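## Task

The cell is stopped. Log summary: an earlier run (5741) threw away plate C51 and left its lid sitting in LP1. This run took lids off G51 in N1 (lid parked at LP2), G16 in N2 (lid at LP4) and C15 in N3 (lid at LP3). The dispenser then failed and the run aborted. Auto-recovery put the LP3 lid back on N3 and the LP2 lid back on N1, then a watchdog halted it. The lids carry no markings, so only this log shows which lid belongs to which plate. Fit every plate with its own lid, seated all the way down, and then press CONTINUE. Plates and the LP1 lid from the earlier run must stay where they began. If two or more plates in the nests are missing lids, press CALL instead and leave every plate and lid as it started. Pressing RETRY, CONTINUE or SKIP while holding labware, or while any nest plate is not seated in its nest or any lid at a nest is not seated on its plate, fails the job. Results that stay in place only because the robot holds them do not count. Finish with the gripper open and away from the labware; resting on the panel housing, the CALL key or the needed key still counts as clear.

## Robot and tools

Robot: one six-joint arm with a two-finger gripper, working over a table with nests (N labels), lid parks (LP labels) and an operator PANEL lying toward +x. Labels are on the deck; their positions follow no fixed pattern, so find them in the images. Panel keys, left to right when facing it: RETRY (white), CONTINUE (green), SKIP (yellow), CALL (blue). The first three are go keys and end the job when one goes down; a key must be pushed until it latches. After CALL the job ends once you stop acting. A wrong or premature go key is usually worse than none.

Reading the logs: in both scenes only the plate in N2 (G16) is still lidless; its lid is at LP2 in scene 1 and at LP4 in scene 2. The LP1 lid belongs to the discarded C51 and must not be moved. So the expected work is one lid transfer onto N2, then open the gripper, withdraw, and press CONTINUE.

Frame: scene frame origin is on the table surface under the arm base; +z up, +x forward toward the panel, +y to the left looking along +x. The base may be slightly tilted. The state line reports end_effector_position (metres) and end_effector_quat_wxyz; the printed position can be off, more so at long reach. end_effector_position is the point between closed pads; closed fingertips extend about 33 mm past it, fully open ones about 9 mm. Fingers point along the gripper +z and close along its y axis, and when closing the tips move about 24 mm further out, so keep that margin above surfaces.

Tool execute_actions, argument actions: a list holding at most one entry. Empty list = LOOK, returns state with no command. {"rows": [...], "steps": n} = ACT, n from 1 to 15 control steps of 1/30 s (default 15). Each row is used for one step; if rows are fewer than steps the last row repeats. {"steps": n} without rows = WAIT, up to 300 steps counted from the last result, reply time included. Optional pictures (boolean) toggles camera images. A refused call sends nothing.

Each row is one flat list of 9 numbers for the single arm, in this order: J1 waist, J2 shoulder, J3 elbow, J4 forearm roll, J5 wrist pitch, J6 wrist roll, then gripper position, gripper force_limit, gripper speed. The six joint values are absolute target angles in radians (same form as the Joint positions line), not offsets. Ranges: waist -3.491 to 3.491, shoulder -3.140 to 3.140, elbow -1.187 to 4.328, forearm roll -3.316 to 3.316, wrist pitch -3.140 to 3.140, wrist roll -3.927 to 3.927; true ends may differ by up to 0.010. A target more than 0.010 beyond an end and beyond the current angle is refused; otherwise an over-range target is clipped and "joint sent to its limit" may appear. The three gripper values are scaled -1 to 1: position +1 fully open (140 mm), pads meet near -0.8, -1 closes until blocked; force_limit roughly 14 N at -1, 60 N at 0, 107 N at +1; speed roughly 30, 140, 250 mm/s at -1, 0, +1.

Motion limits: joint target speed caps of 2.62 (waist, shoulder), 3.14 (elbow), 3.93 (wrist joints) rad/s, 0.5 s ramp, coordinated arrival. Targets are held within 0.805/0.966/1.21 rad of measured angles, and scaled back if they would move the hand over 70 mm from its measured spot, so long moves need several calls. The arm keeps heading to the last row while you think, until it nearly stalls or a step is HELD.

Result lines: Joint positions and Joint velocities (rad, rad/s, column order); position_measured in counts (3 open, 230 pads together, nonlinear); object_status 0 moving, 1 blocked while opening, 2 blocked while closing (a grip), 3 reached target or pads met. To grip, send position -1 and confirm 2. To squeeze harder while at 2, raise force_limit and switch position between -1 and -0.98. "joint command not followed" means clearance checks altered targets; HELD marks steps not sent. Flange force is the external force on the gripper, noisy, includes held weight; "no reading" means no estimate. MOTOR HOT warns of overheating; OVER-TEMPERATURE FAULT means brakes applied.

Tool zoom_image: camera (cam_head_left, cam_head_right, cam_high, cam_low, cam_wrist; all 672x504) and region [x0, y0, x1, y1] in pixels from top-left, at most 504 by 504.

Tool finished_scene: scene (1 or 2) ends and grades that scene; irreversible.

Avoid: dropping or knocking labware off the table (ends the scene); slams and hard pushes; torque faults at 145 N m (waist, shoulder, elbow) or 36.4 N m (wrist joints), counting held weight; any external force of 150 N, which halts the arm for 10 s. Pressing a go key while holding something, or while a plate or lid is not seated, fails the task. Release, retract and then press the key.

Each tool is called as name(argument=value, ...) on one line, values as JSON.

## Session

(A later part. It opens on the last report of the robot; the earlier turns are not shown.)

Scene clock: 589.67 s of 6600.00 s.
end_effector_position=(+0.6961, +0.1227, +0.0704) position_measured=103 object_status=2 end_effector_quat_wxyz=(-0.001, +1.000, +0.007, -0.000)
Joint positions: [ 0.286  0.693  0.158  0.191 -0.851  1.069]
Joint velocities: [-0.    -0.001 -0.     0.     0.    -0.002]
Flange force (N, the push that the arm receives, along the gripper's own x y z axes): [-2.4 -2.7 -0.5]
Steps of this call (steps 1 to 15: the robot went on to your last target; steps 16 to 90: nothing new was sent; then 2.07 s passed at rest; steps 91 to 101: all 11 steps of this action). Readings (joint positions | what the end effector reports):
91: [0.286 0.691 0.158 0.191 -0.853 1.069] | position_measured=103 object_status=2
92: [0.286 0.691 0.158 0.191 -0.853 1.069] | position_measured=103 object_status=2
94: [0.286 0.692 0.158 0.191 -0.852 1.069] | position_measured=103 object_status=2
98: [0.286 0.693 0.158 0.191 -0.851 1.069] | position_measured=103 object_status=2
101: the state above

execute_actions(actions=[{"rows": [[0.2854,0.6929,0.1577,0.1908,-0.8507,1.0692,-1,-0.5,-0.6],[0.2854,0.6933,0.1577,0.1909,-0.8503,1.0691,-1,-0.5,-0.6],[0.2853,0.6937,0.1577,0.1909,-0.8499,1.0691,-1,-0.5,-0.6],[0.2853,0.6941,0.1577,0.1910,-0.8494,1.0691,-1,-0.5,-0.6],[0.2852,0.6944,0.1577,0.1910,-0.8491,1.0691,-1,-0.5,-0.6]], "steps": 11}], pictures=false)

Scene clock: 594.73 s of 6600.00 s.
end_effector_position=(+0.6962, +0.1227, +0.0693) position_measured=103 object_status=2 end_effector_quat_wxyz=(-0.001, +1.000, +0.007, -0.000)
Joint positions: [ 0.285  0.694  0.158  0.191 -0.849  1.069]
Joint velocities: [-0.     0.003  0.     0.001  0.    -0.   ]
Flange force (N, the push that the arm receives, along the gripper's own x y z axes): [-19.7 -3.2 -58.3]
Steps of this call (steps 1 to 15: the robot went on to your last target; steps 16 to 90: nothing new was sent; then 1.70 s passed at rest; steps 91 to 101: all 11 steps of this action). Readings (joint positions | what the end effector reports):
91: [0.285 0.693 0.158 0.191 -0.851 1.069] | position_measured=103 object_status=2
92: [0.285 0.693 0.158 0.191 -0.851 1.069] | position_measured=103 object_status=2
94: [0.285 0.693 0.158 0.191 -0.850 1.069] | position_measured=103 object_status=2
98: [0.285 0.694 0.158 0.191 -0.849 1.069] | position_measured=103 object_status=2
101: the state above

execute_actions(actions=[{"rows": [[0.2853,0.6940,0.1577,0.1910,-0.8495,1.0691,-1,-0.5,-0.6],[0.2854,0.6935,0.1577,0.1909,-0.8500,1.0691,-1,-0.5,-0.6],[0.2854,0.6930,0.1577,0.1908,-0.8506,1.0692,-1,-0.5,-0.6],[0.2855,0.6927,0.1577,0.1908,-0.8509,1.0692,-1,-0.5,-0.6],[0.2855,0.6927,0.1577,0.1908,-0.8509,1.0692,-1,-0.5,-0.6],[0.2855,0.6927,0.1577,0.1908,-0.8509,1.0692,0.42,-0.5,-0.6]], "steps": 15}], pictures=true)

execute_actions(actions=[{"rows": [[0.2855,0.6926,0.1577,0.1908,-0.8510,1.0692,0.42,-0.5,-0.6],[0.2856,0.6920,0.1577,0.1907,-0.8516,1.0693,0.42,-0.5,-0.6],[0.2858,0.6905,0.1578,0.1906,-0.8532,1.0694,0.42,-0.5,-0.6],[0.2862,0.6881,0.1578,0.1903,-0.8557,1.0695,0.42,-0.5,-0.6],[0.2867,0.6846,0.1579,0.1899,-0.8593,1.0698,0.42,-0.5,-0.6],[0.2874,0.6803,0.1581,0.1894,-0.8637,1.0701,0.42,-0.5,-0.6],[0.2881,0.6755,0.1582,0.1888,-0.8688,1.0704,0.42,-0.5,-0.6],[0.2890,0.6703,0.1584,0.1883,-0.8742,1.0708,0.42,-0.5,-0.6],[0.2898,0.6650,0.1585,0.1877,-0.8795,1.0712,0.42,-0.5,-0.6],[0.2903,0.6601,0.1586,0.1870,-0.8847,1.0717,0.42,-0.5,-0.6],[0.2899,0.6552,0.1588,0.1862,-0.8894,1.0733,0.42,-0.5,-0.6],[0.2876,0.6503,0.1588,0.1850,-0.8939,1.0767,0.42,-0.5,-0.6],[0.2832,0.6455,0.1586,0.1833,-0.8980,1.0822,0.42,-0.5,-0.6],[0.2764,0.6404,0.1585,0.1811,-0.9020,1.0903,0.42,-0.5,-0.6],[0.2672,0.6350,0.1582,0.1782,-0.9056,1.1009,0.42,-0.5,-0.6]], "steps": 15}], pictures=true)

execute_actions(actions=[{"rows": [[0.2558,0.6291,0.1579,0.1749,-0.9095,1.1137,0.42,-0.5,-0.6],[0.2427,0.6224,0.1575,0.1710,-0.9138,1.1285,0.42,-0.5,-0.6],[0.2282,0.6150,0.1571,0.1668,-0.9186,1.1448,0.42,-0.5,-0.6],[0.2130,0.6072,0.1566,0.1622,-0.9236,1.1620,0.42,-0.5,-0.6],[0.1974,0.5993,0.1561,0.1577,-0.9287,1.1796,0.42,-0.5,-0.6],[0.1822,0.5915,0.1556,0.1531,-0.9337,1.1968,0.42,-0.5,-0.6],[0.1677,0.5841,0.1552,0.1489,-0.9385,1.2131,0.42,-0.5,-0.6],[0.1546,0.5774,0.1548,0.1450,-0.9428,1.2279,0.42,-0.5,-0.6],[0.1432,0.5716,0.1545,0.1417,-0.9466,1.2407,0.42,-0.5,-0.6],[0.1339,0.5668,0.1542,0.1389,-0.9496,1.2512,0.42,-0.5,-0.6],[0.1269,0.5632,0.1540,0.1368,-0.9520,1.2592,0.42,-0.5,-0.6],[0.1221,0.5608,0.1538,0.1354,-0.9536,1.2646,0.42,-0.5,-0.6],[0.1193,0.5594,0.1537,0.1346,-0.9545,1.2677,0.42,-0.5,-0.6],[0.1182,0.5588,0.1537,0.1343,-0.9548,1.2690,0.42,-0.5,-0.6],[0.1180,0.5587,0.1537,0.1342,-0.9549,1.2692,0.42,-0.5,-0.6]], "steps": 15}], pictures=false)

execute_actions(actions=[{"steps": 5}], pictures=true)

Scene clock: 652.13 s of 6600.00 s.
end_effector_position=(+0.6961, +0.1226, +0.0703) position_measured=76 object_status=0 end_effector_quat_wxyz=(-0.001, +1.000, +0.007, -0.000)
Joint positions: [ 0.285  0.693  0.158  0.191 -0.851  1.069]
Joint velocities: [ 0.    -0.     0.    -0.001  0.     0.001]
Flange force (N, the push that the arm receives, along the gripper's own x y z axes): [-3.1 -0.8 0.6]
Steps of this call (steps 1 to 15: the robot went on to your last target; steps 16 to 90: nothing new was sent; then 53.90 s passed at rest; steps 91 to 105: all 15 steps of this action). Readings (joint positions | what the end effector reports):
91: [0.285 0.694 0.158 0.191 -0.849 1.069] | position_measured=103 object_status=2
92: [0.285 0.694 0.158 0.191 -0.849 1.069] | position_measured=103 object_status=2
94: [0.285 0.694 0.158 0.191 -0.850 1.069] | position_measured=103 object_status=2
98: [0.285 0.693 0.158 0.191 -0.851 1.069] | position_measured=98 object_status=0
105: the state above

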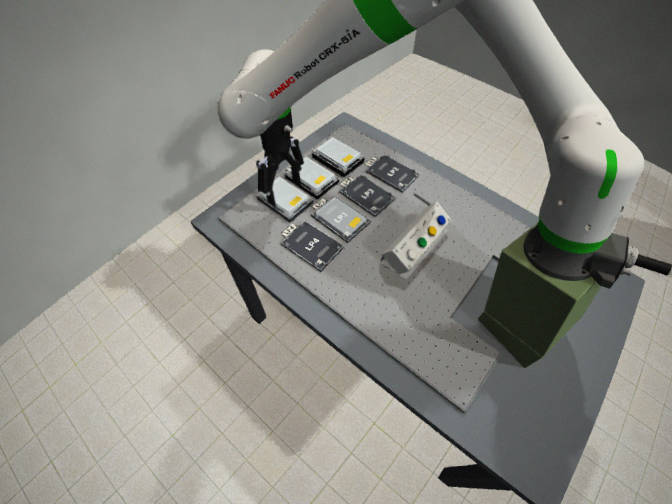

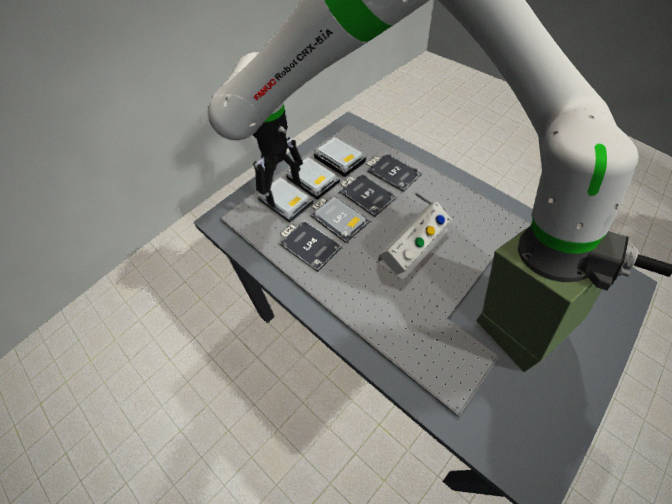

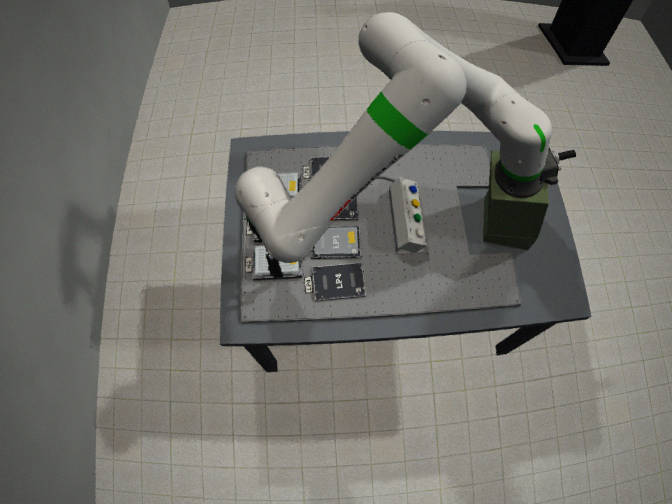

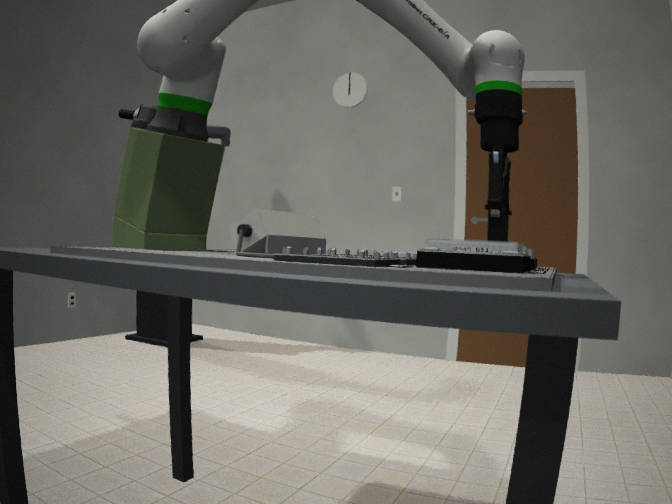

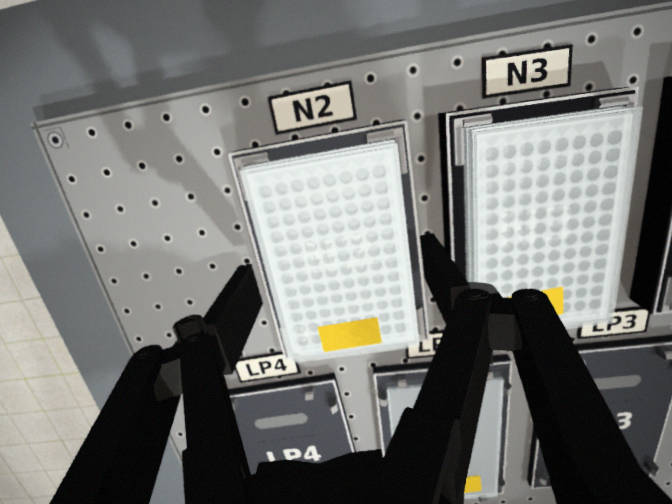

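Scene clock: 652.63 s of 6600.00 s.
end_effector_position=(+0.6977, +0.1161, +0.1002) position_measured=76 object_status=3 end_effector_quat_wxyz=(-0.001, +1.000, +0.007, -0.000)
Joint positions: [ 0.282  0.646  0.159  0.183 -0.898  1.083]
Joint velocities: [-0.161 -0.139 -0.    -0.053 -0.113  0.189]
Flange force (N, the push that the arm receives, along the gripper's own x y z axes): [-5.2 -9.1 -0.7]
Steps of this call (steps 1 to 15: all 15 steps of this action). Readings (joint positions | what the end effector reports):
1: [0.285 0.693 0.158 0.191 -0.851 1.069] | position_measured=76 object_status=0
2: [0.286 0.693 0.158 0.191 -0.851 1.069] | position_measured=76 object_status=0
4: [0.286 0.691 0.158 0.191 -0.852 1.069] | position_measured=76 object_status=3
8: [0.287 0.680 0.158 0.189 -0.864 1.070] | position_measured=76 object_status=3
15: the state above

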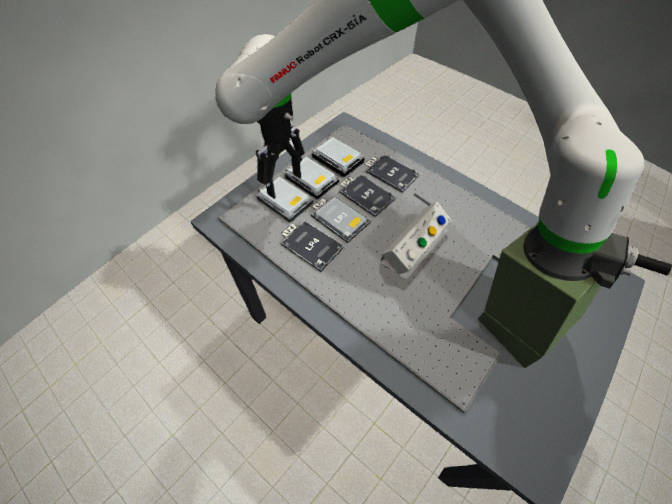

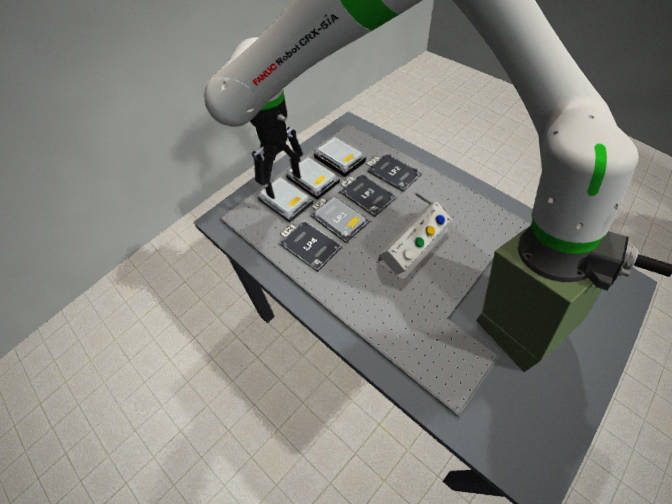

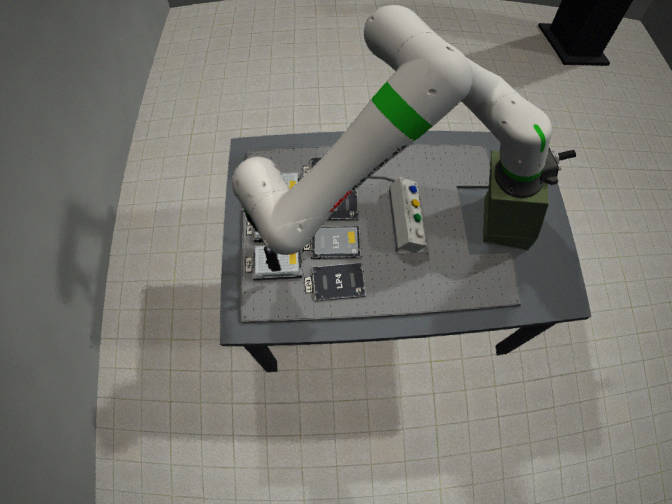

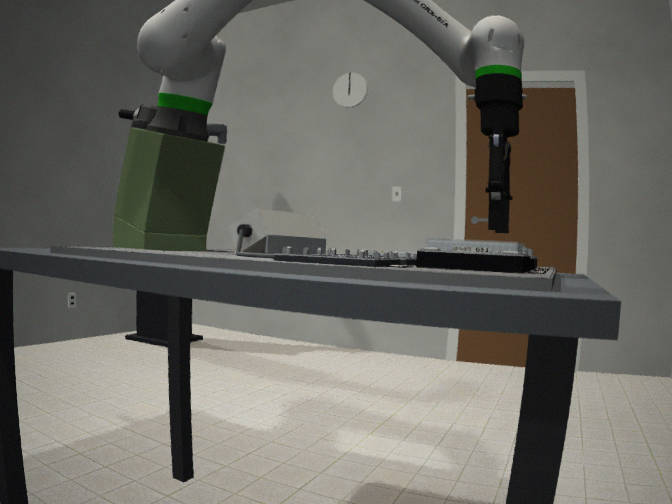

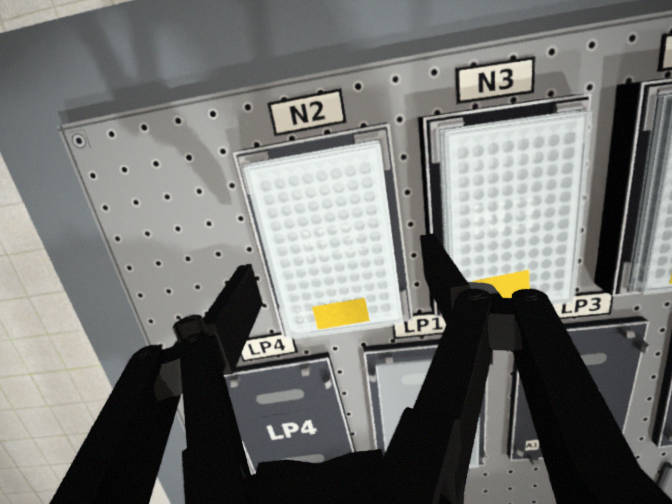

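Scene clock: 653.13 s of 6600.00 s.
end_effector_position=(+0.7033, +0.0037, +0.1400) position_measured=76 object_status=3 end_effector_quat_wxyz=(-0.001, +1.000, +0.000, +0.000)
Joint positions: [ 0.12   0.56   0.154  0.135 -0.954  1.267]
Joint velocities: [-0.088 -0.043 -0.003 -0.025 -0.027  0.099]
Flange force (N, the push that the arm receives, along the gripper's own x y z axes): [-5.2 13.2 -8.1]
Steps of this call (steps 1 to 15: all 15 steps of this action). Readings (joint positions | what the end effector reports):
1: [0.276 0.641 0.159 0.181 -0.901 1.090] | position_measured=76 object_status=3
2: [0.268 0.636 0.158 0.179 -0.905 1.099] | position_measured=76 object_status=3
4: [0.248 0.625 0.158 0.173 -0.912 1.122] | position_measured=76 object_status=3
8: [0.194 0.598 0.156 0.157 -0.930 1.183] | position_measured=76 object_status=3
15: the state above

Scene clock: 653.30 s of 6600.00 s.
end_effector_position=(+0.7031, +0.0023, +0.1405) position_measured=76 object_status=3 end_effector_quat_wxyz=(-0.001, +1.000, +0.000, +0.000)
Joint positions: [ 0.118  0.559  0.154  0.134 -0.955  1.269]
Joint velocities: [-0.001 -0.001 -0.     0.    -0.001  0.001]
Flange force (N, the push that the arm receives, along the gripper's own x y z axes): [-3.9 -2.7 -0.7]
Steps of this call (steps 1 to 5: the robot went on to your last target). Readings (joint positions | what the end effector reports):
1: [0.119 0.559 0.154 0.134 -0.955 1.268] | position_measured=76 object_status=3
2: [0.118 0.559 0.154 0.134 -0.955 1.269] | position_measured=76 object_status=3
4: [0.118 0.559 0.154 0.134 -0.955 1.269] | position_measured=76 object_status=3
5: the state above

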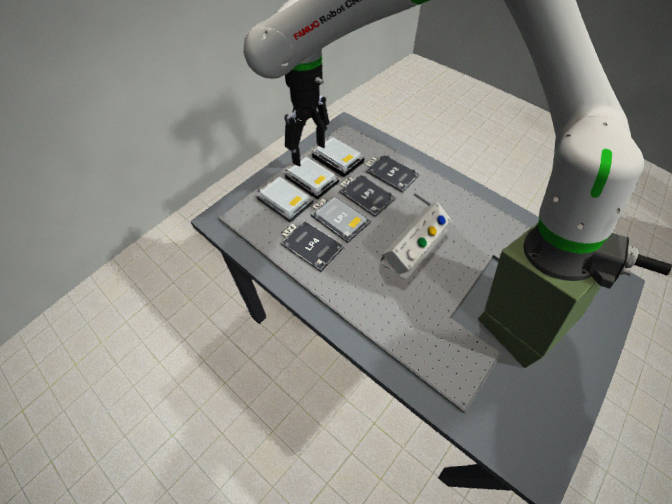

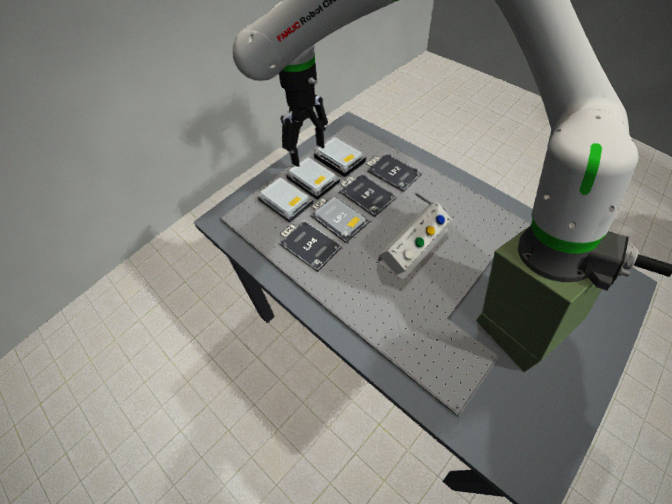

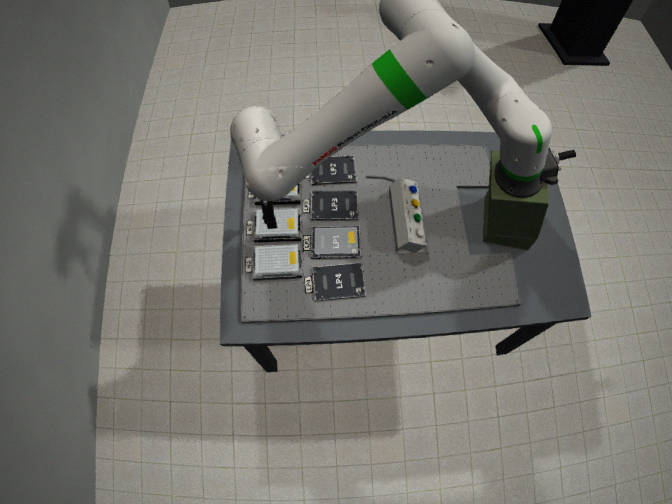

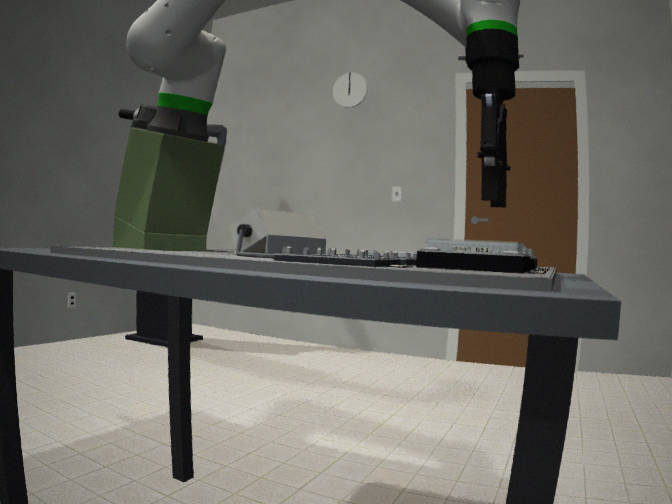

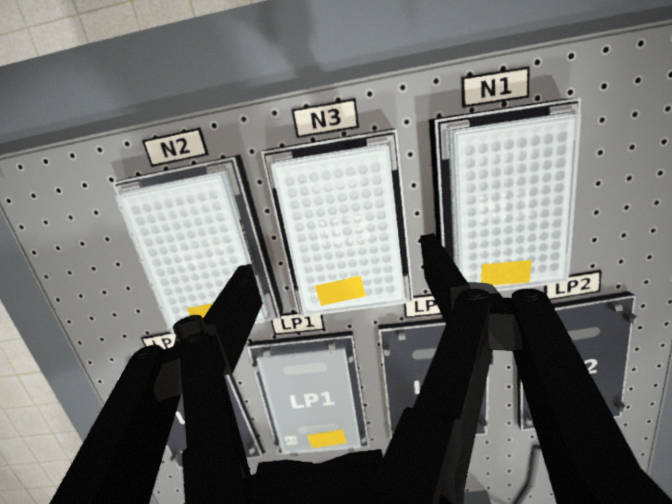

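zoom_image(camera="cam_wrist", region=[250, 120, 430, 325])

zoom_image(camera="cam_wrist", region=[420, 90, 600, 300])

zoom_image(camera="cam_low", region=[400, 225, 560, 285])

zoom_image(camera="cam_head_left", region=[245, 120, 385, 235])

Region (250, 120, 430, 325) of cam_wrist's 672x504 image, scaled by 2.459, with more detail than that image has; it fills the left 443 columns of this view, and the rest is white.

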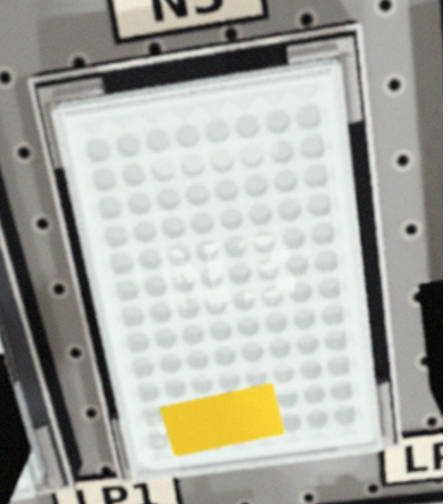

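Region (420, 90, 600, 300) of cam_wrist's 672x504 image, scaled by 2.400, with more detail than that image has; it fills the left 432 columns of this view, and the rest is white.

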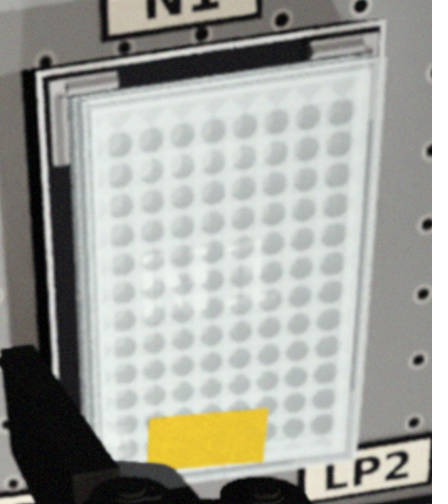

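Region (400, 225, 560, 285) of cam_low's 672x504 image, scaled by 3.150, with more detail than that image has; it fills the top 189 rows of this view, and the rest is white.

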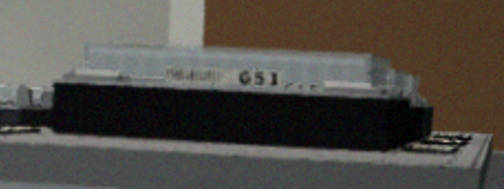

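Region (245, 120, 385, 235) of cam_head_left's 672x504 image, scaled by 3.600, with more detail than that image has; it fills the top 414 rows of this view, and the rest is white.

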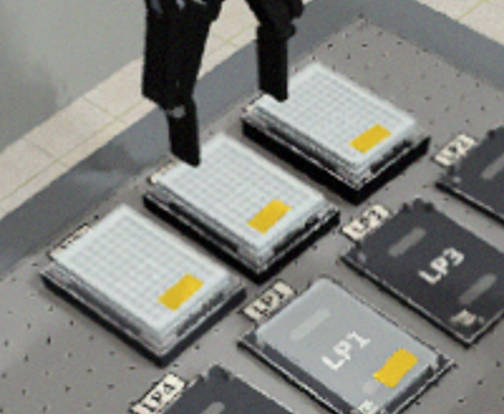

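zoom_image(camera="cam_wrist", region=[260, 130, 410, 200])

zoom_image(camera="cam_wrist", region=[285, 260, 420, 325])

zoom_image(camera="cam_head_right", region=[280, 130, 370, 200])

zoom_image(camera="cam_head_left", region=[370, 190, 460, 285])

Region (260, 130, 410, 200) of cam_wrist's 672x504 image, scaled by 3.360, with more detail than that image has; it fills the top 235 rows of this view, and the rest is white.

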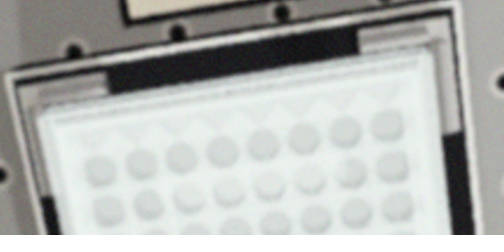

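Region (285, 260, 420, 325) of cam_wrist's 672x504 image, scaled by 3.733, with more detail than that image has; it fills the top 243 rows of this view, and the rest is white.

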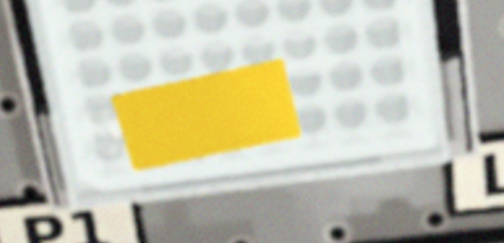

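Region (280, 130, 370, 200) of cam_head_right's 672x504 image, scaled by 5.600, with more detail than that image has.

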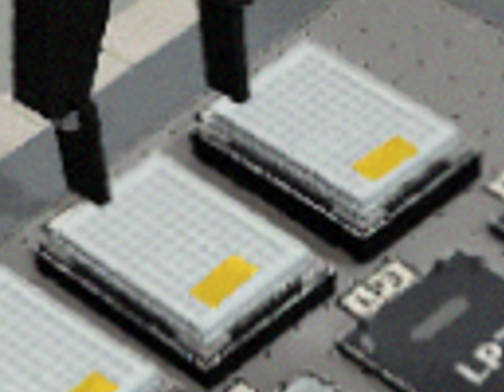

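Region (370, 190, 460, 285) of cam_head_left's 672x504 image, scaled by 5.305, with more detail than that image has; it fills the left 477 columns of this view, and the rest is white.

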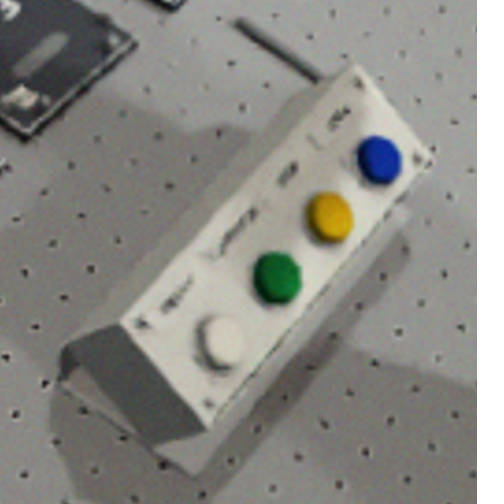

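execute_actions(actions=[{"rows": [[0.1188,0.5572,0.1514,0.1341,-0.9546,1.2684,-1,-0.5,0],[0.1198,0.5553,0.1486,0.1340,-0.9542,1.2674,-1,-0.5,0],[0.1214,0.5523,0.1440,0.1338,-0.9536,1.2658,-1,-0.5,0],[0.1237,0.5480,0.1376,0.1335,-0.9527,1.2635,-1,-0.5,0],[0.1268,0.5423,0.1289,0.1331,-0.9515,1.2605,-1,-0.5,0],[0.1307,0.5350,0.1178,0.1325,-0.9499,1.2566,-1,-0.5,0],[0.1355,0.5261,0.1044,0.1319,-0.9481,1.2519,-1,-0.5,0],[0.1411,0.5155,0.0883,0.1312,-0.9459,1.2462,-1,-0.5,0],[0.1477,0.5032,0.0697,0.1303,-0.9433,1.2397,-1,-0.5,0],[0.1553,0.4891,0.0484,0.1294,-0.9403,1.2322,-1,-0.5,0],[0.1637,0.4734,0.0247,0.1283,-0.9370,1.2238,-1,-0.5,0],[0.1730,0.4560,-0.0017,0.1271,-0.9334,1.2146,-1,-0.5,0],[0.1832,0.4370,-0.0304,0.1257,-0.9294,1.2045,-1,-0.5,0],[0.1941,0.4165,-0.0614,0.1243,-0.9251,1.1936,-1,-0.5,0],[0.2059,0.3946,-0.0946,0.1228,-0.9206,1.1819,-1,-0.5,0]], "steps": 15}], pictures=false)

execute_actions(actions=[{"rows": [[0.2183,0.3715,-0.1296,0.1212,-0.9157,1.1696,-1,-0.5,0],[0.2313,0.3472,-0.1664,0.1195,-0.9106,1.1567,-1,-0.5,0],[0.2449,0.3219,-0.2046,0.1177,-0.9053,1.1432,-1,-0.5,0],[0.2589,0.2957,-0.2443,0.1159,-0.8998,1.1293,-1,-0.5,0],[0.2733,0.2687,-0.2850,0.1140,-0.8942,1.1150,-1,-0.5,0],[0.2880,0.2413,-0.3265,0.1121,-0.8885,1.1004,-1,-0.5,0],[0.3029,0.2136,-0.3685,0.1102,-0.8827,1.0856,-1,-0.5,0],[0.3179,0.1856,-0.4108,0.1083,-0.8768,1.0708,-1,-0.5,0],[0.3328,0.1576,-0.4531,0.1063,-0.8709,1.0559,-1,-0.5,0],[0.3477,0.1299,-0.4951,0.1044,-0.8651,1.0411,-1,-0.5,0],[0.3624,0.1025,-0.5366,0.1025,-0.8594,1.0265,-1,-0.5,0],[0.3768,0.0755,-0.5773,0.1006,-0.8538,1.0122,-1,-0.5,0],[0.3908,0.0493,-0.6170,0.0988,-0.8483,0.9983,-1,-0.5,0],[0.4044,0.0240,-0.6552,0.0970,-0.8430,0.9848,-1,-0.5,0],[0.4174,-0.0003,-0.6920,0.0953,-0.8379,0.9719,-1,-0.5,0]], "steps": 15}], pictures=false)

execute_actions(actions=[{"rows": [[0.4298,-0.0234,-0.7270,0.0937,-0.8330,0.9596,-1,-0.5,0],[0.4416,-0.0453,-0.7602,0.0922,-0.8285,0.9479,-1,-0.5,0],[0.4525,-0.0658,-0.7912,0.0908,-0.8242,0.9370,-1,-0.5,0],[0.4627,-0.0848,-0.8199,0.0894,-0.8202,0.9269,-1,-0.5,0],[0.4720,-0.1022,-0.8463,0.0882,-0.8166,0.9177,-1,-0.5,0],[0.4804,-0.1179,-0.8700,0.0871,-0.8133,0.9093,-1,-0.5,0],[0.4880,-0.1320,-0.8913,0.0862,-0.8103,0.9018,-1,-0.5,0],[0.4946,-0.1443,-0.9099,0.0853,-0.8077,0.8953,-1,-0.5,0],[0.5002,-0.1549,-0.9260,0.0846,-0.8055,0.8896,-1,-0.5,0],[0.5050,-0.1638,-0.9394,0.0840,-0.8037,0.8849,-1,-0.5,0],[0.5089,-0.1711,-0.9505,0.0834,-0.8021,0.8810,-1,-0.5,0],[0.5120,-0.1768,-0.9592,0.0830,-0.8009,0.8780,-1,-0.5,0],[0.5143,-0.1811,-0.9656,0.0827,-0.8000,0.8757,-1,-0.5,0],[0.5163,-0.1849,-0.9713,0.0825,-0.7992,0.8737,-1,-0.5,0],[0.5177,-0.1875,-0.9753,0.0823,-0.7987,0.8723,-1,-0.5,0]], "steps": 15}], pictures=false)

execute_actions(actions=[{"steps": 6}], pictures=true)

Scene clock: 773.80 s of 6600.00 s.
end_effector_position=(+0.6479, +0.0275, +0.1513) position_measured=177 object_status=0 end_effector_quat_wxyz=(-0.006, +1.000, +0.000, -0.015)
Joint positions: [ 0.173  0.456 -0.002  0.127 -0.933  1.215]
Joint velocities: [ 0.253 -0.469 -0.713 -0.033  0.098 -0.25 ]
Flange force (N, the push that the arm receives, along the gripper's own x y z axes): [3.7 0.0 2.1]
Steps of this call (steps 1 to 15: the robot went on to your last target; steps 16 to 90: nothing new was sent; then 117.00 s passed at rest; steps 91 to 105: all 15 steps of this action). Readings (joint positions | what the end effector reports):
91: [0.118 0.559 0.154 0.134 -0.955 1.269] | position_measured=76 object_status=0
92: [0.118 0.558 0.153 0.134 -0.955 1.269] | position_measured=78 object_status=0
94: [0.120 0.555 0.147 0.134 -0.954 1.268] | position_measured=94 object_status=0
98: [0.130 0.536 0.120 0.133 -0.950 1.257] | position_measured=124 object_status=0
105: the state above

Scene clock: 774.30 s of 6600.00 s.
end_effector_position=(+0.4556, +0.0598, +0.1670) position_measured=232 object_status=3 end_effector_quat_wxyz=(-0.012, +0.998, +0.001, -0.061)
Joint positions: [ 0.343  0.138 -0.482  0.105 -0.867  1.046]
Joint velocities: [ 0.351 -0.654 -0.989 -0.045  0.137 -0.345]
Flange force (N, the push that the arm receives, along the gripper's own x y z axes): [-4.8 -6.0 -4.2]
Steps of this call (steps 1 to 15: all 15 steps of this action). Readings (joint positions | what the end effector reports):
1: [0.182 0.439 -0.027 0.126 -0.930 1.206] | position_measured=185 object_status=0
2: [0.191 0.422 -0.054 0.125 -0.926 1.196] | position_measured=192 object_status=0
4: [0.212 0.383 -0.113 0.122 -0.918 1.175] | position_measured=207 object_status=0
8: [0.260 0.294 -0.246 0.116 -0.900 1.129] | position_measured=232 object_status=0
15: the state above

Scene clock: 774.80 s of 6600.00 s.
end_effector_position=(+0.2625, +0.0246, +0.1503) position_measured=232 object_status=3 end_effector_quat_wxyz=(-0.002, +0.995, +0.000, -0.103)
Joint positions: [ 0.508 -0.169 -0.948  0.083 -0.803  0.882]
Joint velocities: [ 0.173 -0.321 -0.485 -0.022  0.067 -0.171]
Flange force (N, the push that the arm receives, along the gripper's own x y z axes): [-26.4 1.6 -3.1]
Steps of this call (steps 1 to 15: all 15 steps of this action). Readings (joint positions | what the end effector reports):
1: [0.355 0.116 -0.516 0.103 -0.862 1.034] | position_measured=232 object_status=3
2: [0.367 0.094 -0.549 0.102 -0.858 1.022] | position_measured=232 object_status=3
4: [0.391 0.050 -0.616 0.099 -0.848 0.999] | position_measured=232 object_status=3
8: [0.437 -0.038 -0.749 0.093 -0.830 0.952] | position_measured=232 object_status=3
15: the state above

Scene clock: 775.00 s of 6600.00 s.
end_effector_position=(+0.2516, +0.0207, +0.1482) position_measured=232 object_status=3 end_effector_quat_wxyz=(-0.001, +0.994, +0.000, -0.105)
Joint positions: [ 0.518 -0.187 -0.975  0.082 -0.799  0.872]
Joint velocities: [ 0.    -0.001 -0.002  0.    -0.    -0.   ]
Flange force (N, the push that the arm receives, along the gripper's own x y z axes): [-5.5 -4.5 2.8]
Steps of this call (steps 1 to 6: the robot went on to your last target). Readings (joint positions | what the end effector reports):
1: [0.513 -0.179 -0.962 0.083 -0.801 0.877] | position_measured=232 object_status=3
2: [0.516 -0.185 -0.971 0.082 -0.799 0.874] | position_measured=232 object_status=3
4: [0.518 -0.187 -0.975 0.082 -0.799 0.872] | position_measured=232 object_status=3
6: the state above

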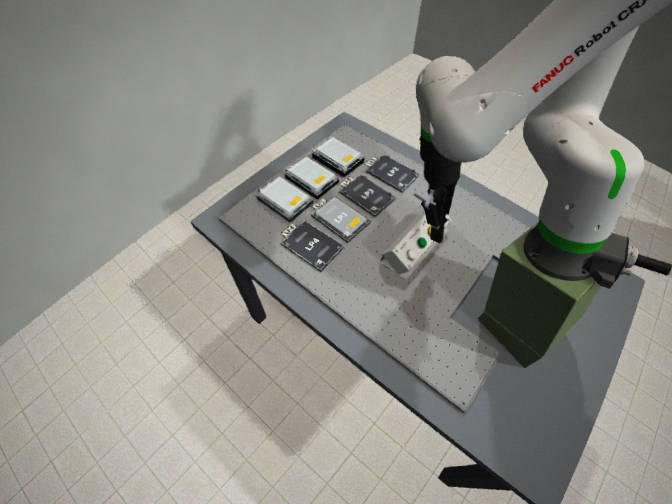

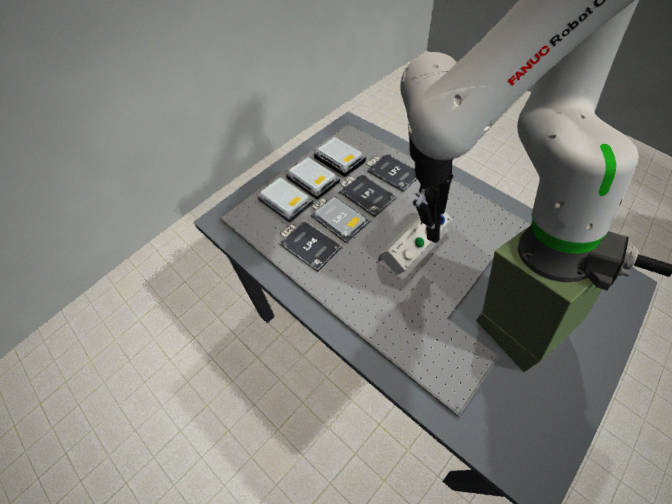

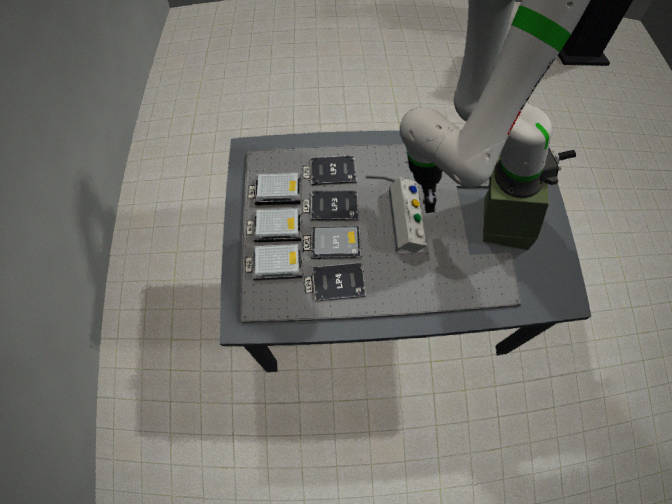

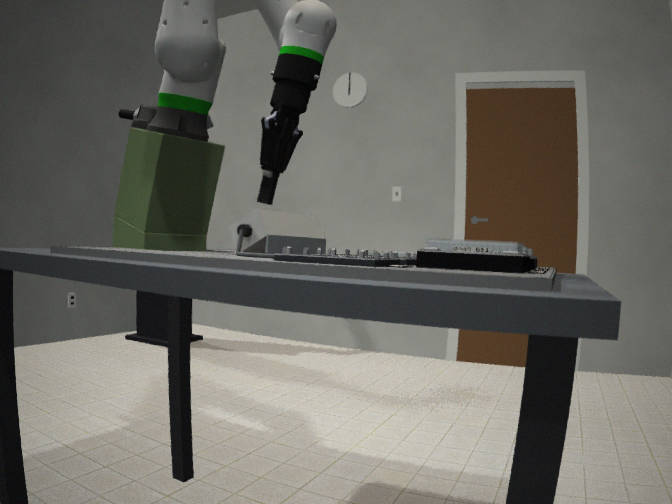

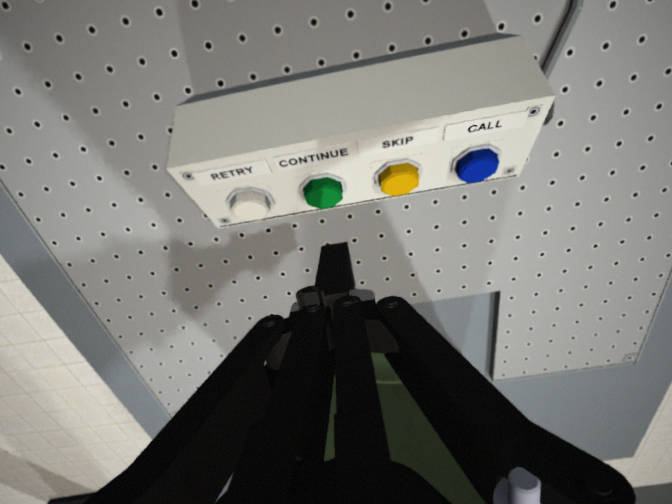

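zoom_image(camera="cam_wrist", region=[210, 130, 430, 270])

Region (210, 130, 430, 270) of cam_wrist's 672x504 image, scaled by 2.291, with more detail than that image has; it fills the top 321 rows of this view, and the rest is white.

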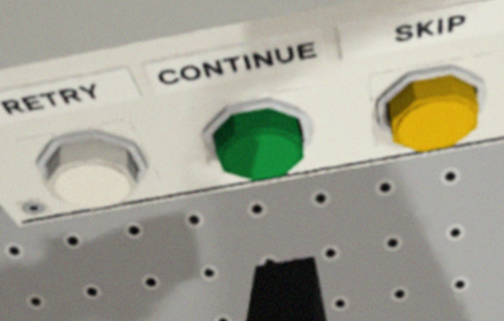

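execute_actions(actions=[{"rows": [[0.5176,-0.1871,-0.9752,0.0823,-0.7984,0.8724,-1,-0.5,0],[0.5169,-0.1848,-0.9746,0.0826,-0.7966,0.8728,-1,-0.5,0],[0.5153,-0.1793,-0.9732,0.0831,-0.7925,0.8737,-1,-0.5,0],[0.5127,-0.1703,-0.9709,0.0839,-0.7857,0.8752,-1,-0.5,0],[0.5091,-0.1579,-0.9677,0.0851,-0.7763,0.8774,-1,-0.5,0],[0.5047,-0.1428,-0.9637,0.0866,-0.7648,0.8800,-1,-0.5,0],[0.4998,-0.1259,-0.9594,0.0882,-0.7519,0.8829,-1,-0.5,0],[0.4946,-0.1083,-0.9548,0.0899,-0.7386,0.8859,-1,-0.5,0],[0.4897,-0.0914,-0.9505,0.0915,-0.7257,0.8888,-1,-0.5,0],[0.4853,-0.0763,-0.9465,0.0930,-0.7142,0.8914,-1,-0.5,0],[0.4817,-0.0639,-0.9433,0.0942,-0.7048,0.8936,-1,-0.5,0],[0.4794,-0.0559,-0.9413,0.0949,-0.6987,0.8949,-1,-0.5,0],[0.4781,-0.0516,-0.9402,0.0953,-0.6955,0.8957,-1,-0.5,0],[0.4773,-0.0488,-0.9394,0.0956,-0.6934,0.8961,-1,-0.5,0],[0.4767,-0.0467,-0.9389,0.0958,-0.6918,0.8965,-1,-0.5,0]], "steps": 15}], pictures=true)

execute_actions(actions=[{"rows": [[0.4759,-0.0446,-0.9384,0.0960,-0.6902,0.8970,-1,-0.5,0],[0.4751,-0.0426,-0.9378,0.0962,-0.6887,0.8976,-1,-0.5,0],[0.4744,-0.0405,-0.9373,0.0964,-0.6871,0.8981,-1,-0.5,0],[0.4736,-0.0384,-0.9368,0.0966,-0.6855,0.8986,-1,-0.5,0],[0.4728,-0.0364,-0.9362,0.0968,-0.6839,0.8992,-1,-0.5,0],[0.4720,-0.0343,-0.9357,0.0970,-0.6824,0.8997,-1,-0.5,0],[0.4712,-0.0322,-0.9352,0.0972,-0.6808,0.9002,-1,-0.5,0],[0.4705,-0.0301,-0.9346,0.0974,-0.6792,0.9008,-1,-0.5,0],[0.4697,-0.0281,-0.9341,0.0976,-0.6776,0.9013,-1,-0.5,0],[0.4689,-0.0260,-0.9336,0.0978,-0.6761,0.9018,-1,-0.5,0]], "steps": 15}], pictures=true)

Scene clock: 852.60 s of 6600.00 s.
end_effector_position=(+0.2677, +0.0253, +0.1227) position_measured=232 object_status=3 end_effector_quat_wxyz=(-0.001, +0.995, +0.000, -0.104)
Joint positions: [ 0.479 -0.056 -0.941  0.095 -0.699  0.895]
Joint velocities: [-0.064  0.218  0.056  0.02   0.162  0.036]
Flange force (N, the push that the arm receives, along the gripper's own x y z axes): [3.3 -6.4 13.2]
Steps of this call (steps 1 to 30: the robot went on to your last target; steps 31 to 90: nothing new was sent; then 74.10 s passed at rest; steps 91 to 105: all 15 steps of this action). Readings (joint positions | what the end effector reports):
91: [0.518 -0.188 -0.975 0.082 -0.799 0.872] | position_measured=232 object_status=3
92: [0.518 -0.187 -0.975 0.082 -0.799 0.872] | position_measured=232 object_status=3
94: [0.517 -0.183 -0.974 0.082 -0.796 0.872] | position_measured=232 object_status=3
98: [0.507 -0.149 -0.965 0.086 -0.770 0.879] | position_measured=232 object_status=3
105: the state above

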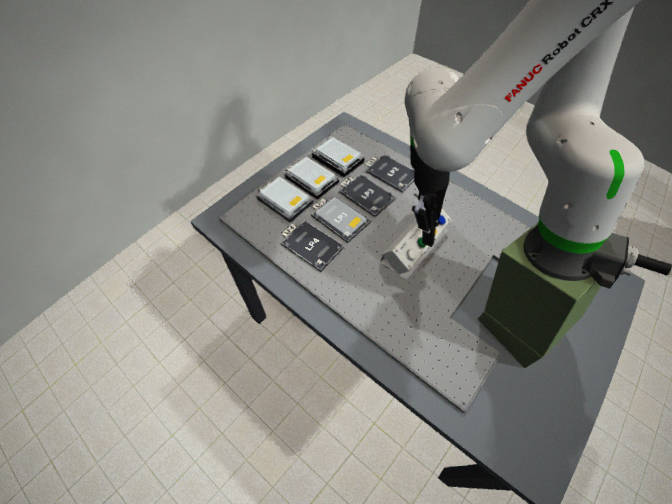

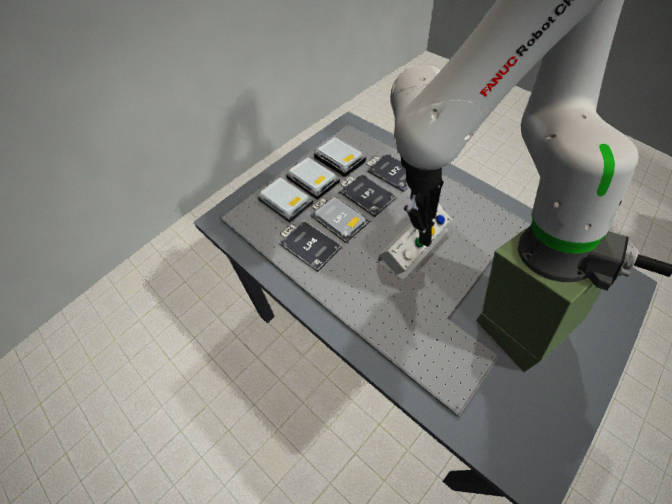

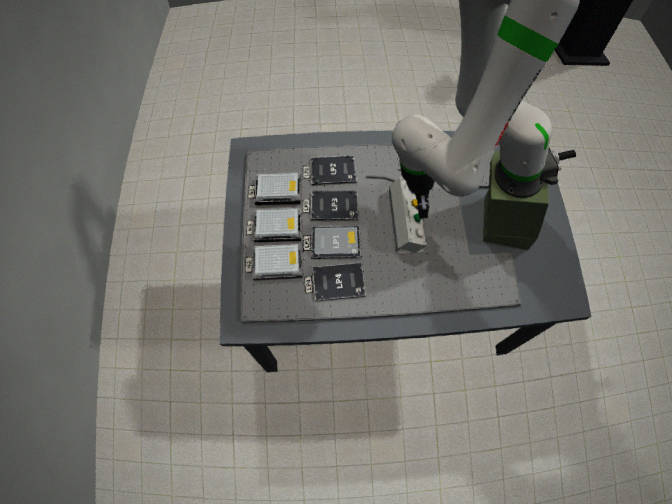

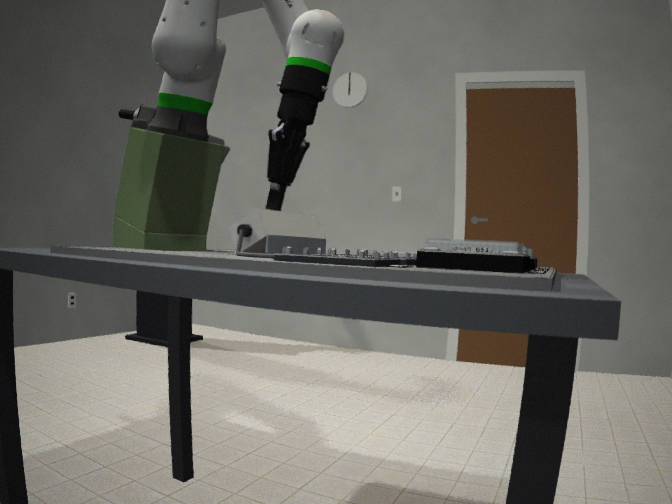

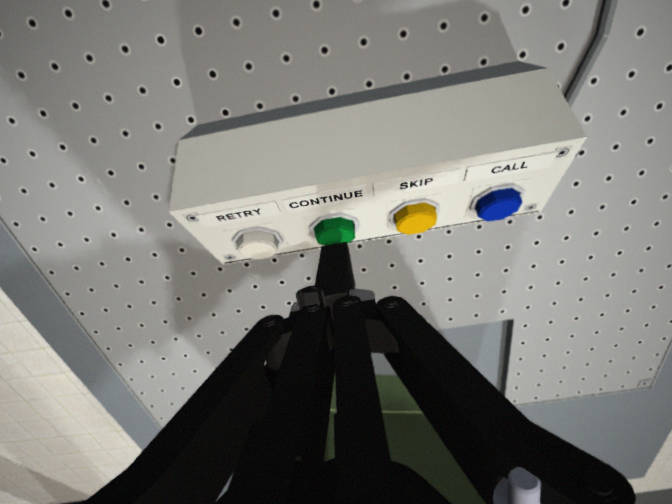

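Scene clock: 853.10 s of 6600.00 s.
end_effector_position=(+0.2711, +0.0256, +0.1163) position_measured=232 object_status=3 end_effector_quat_wxyz=(-0.001, +0.995, +0.000, -0.104)
Joint positions: [ 0.469 -0.026 -0.934  0.098 -0.676  0.902]
Joint velocities: [-0.    -0.001 -0.     0.     0.001 -0.   ]
Flange force (N, the push that the arm receives, along the gripper's own x y z axes): [-3.7 -7.2 1.4]
Steps of this call (steps 1 to 15: all 15 steps of this action). Readings (joint positions | what the end effector reports):
1: [0.478 -0.050 -0.940 0.095 -0.694 0.896] | position_measured=232 object_status=3
2: [0.477 -0.047 -0.939 0.096 -0.692 0.897] | position_measured=232 object_status=3
4: [0.475 -0.042 -0.938 0.096 -0.688 0.898] | position_measured=232 object_status=3
8: [0.472 -0.034 -0.936 0.097 -0.682 0.900] | position_measured=232 object_status=3
15: the state above

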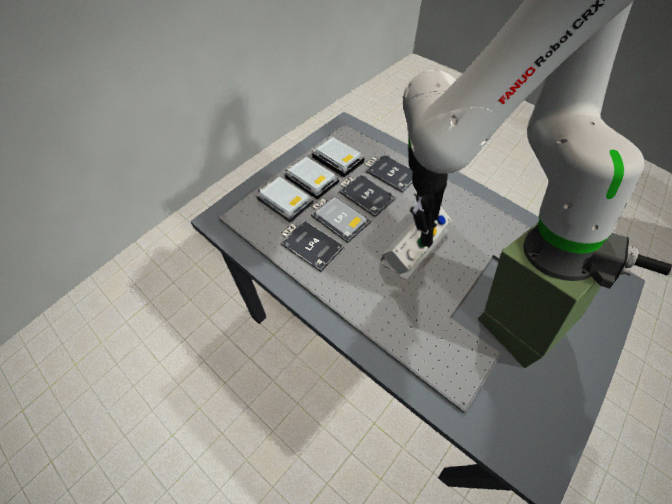

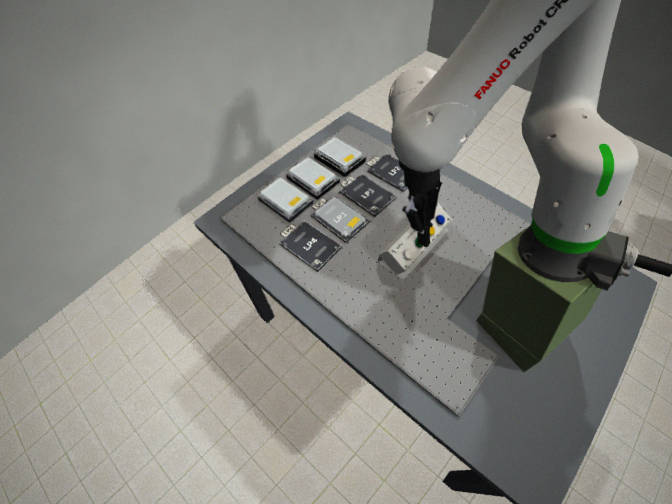

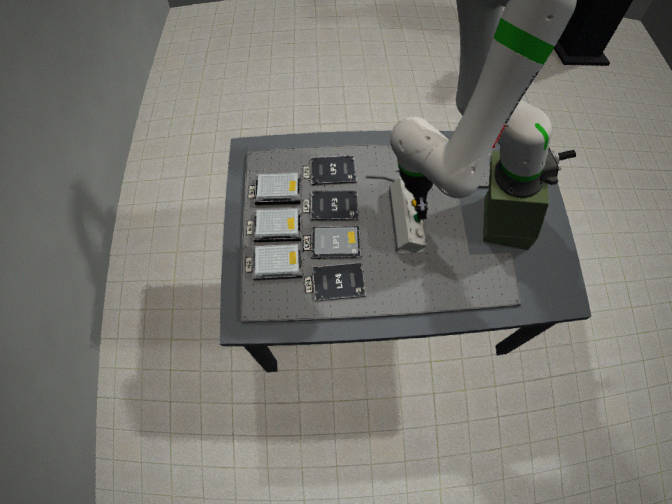

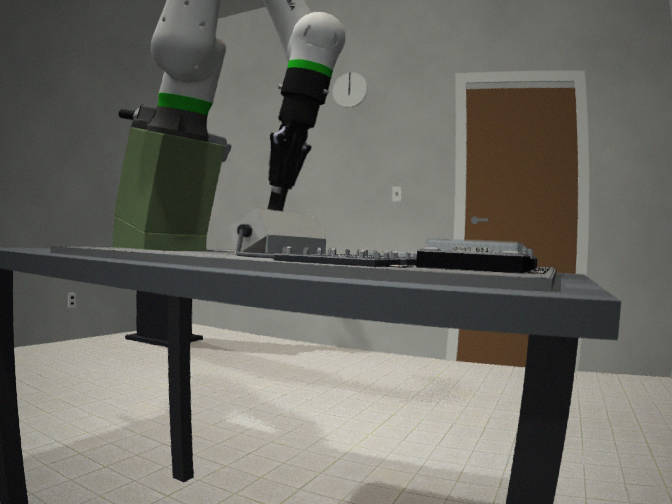

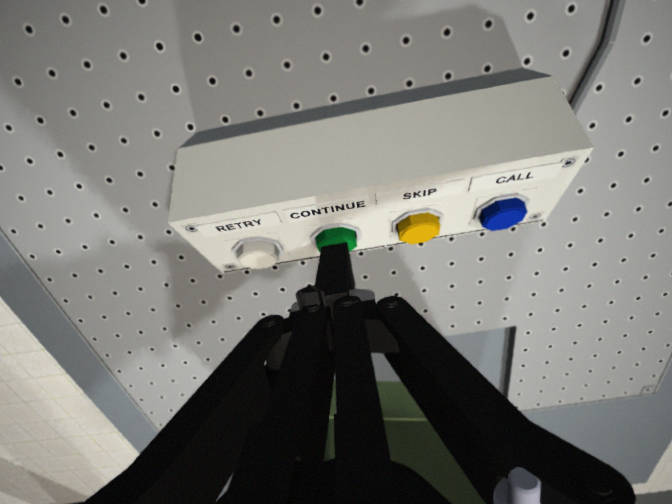

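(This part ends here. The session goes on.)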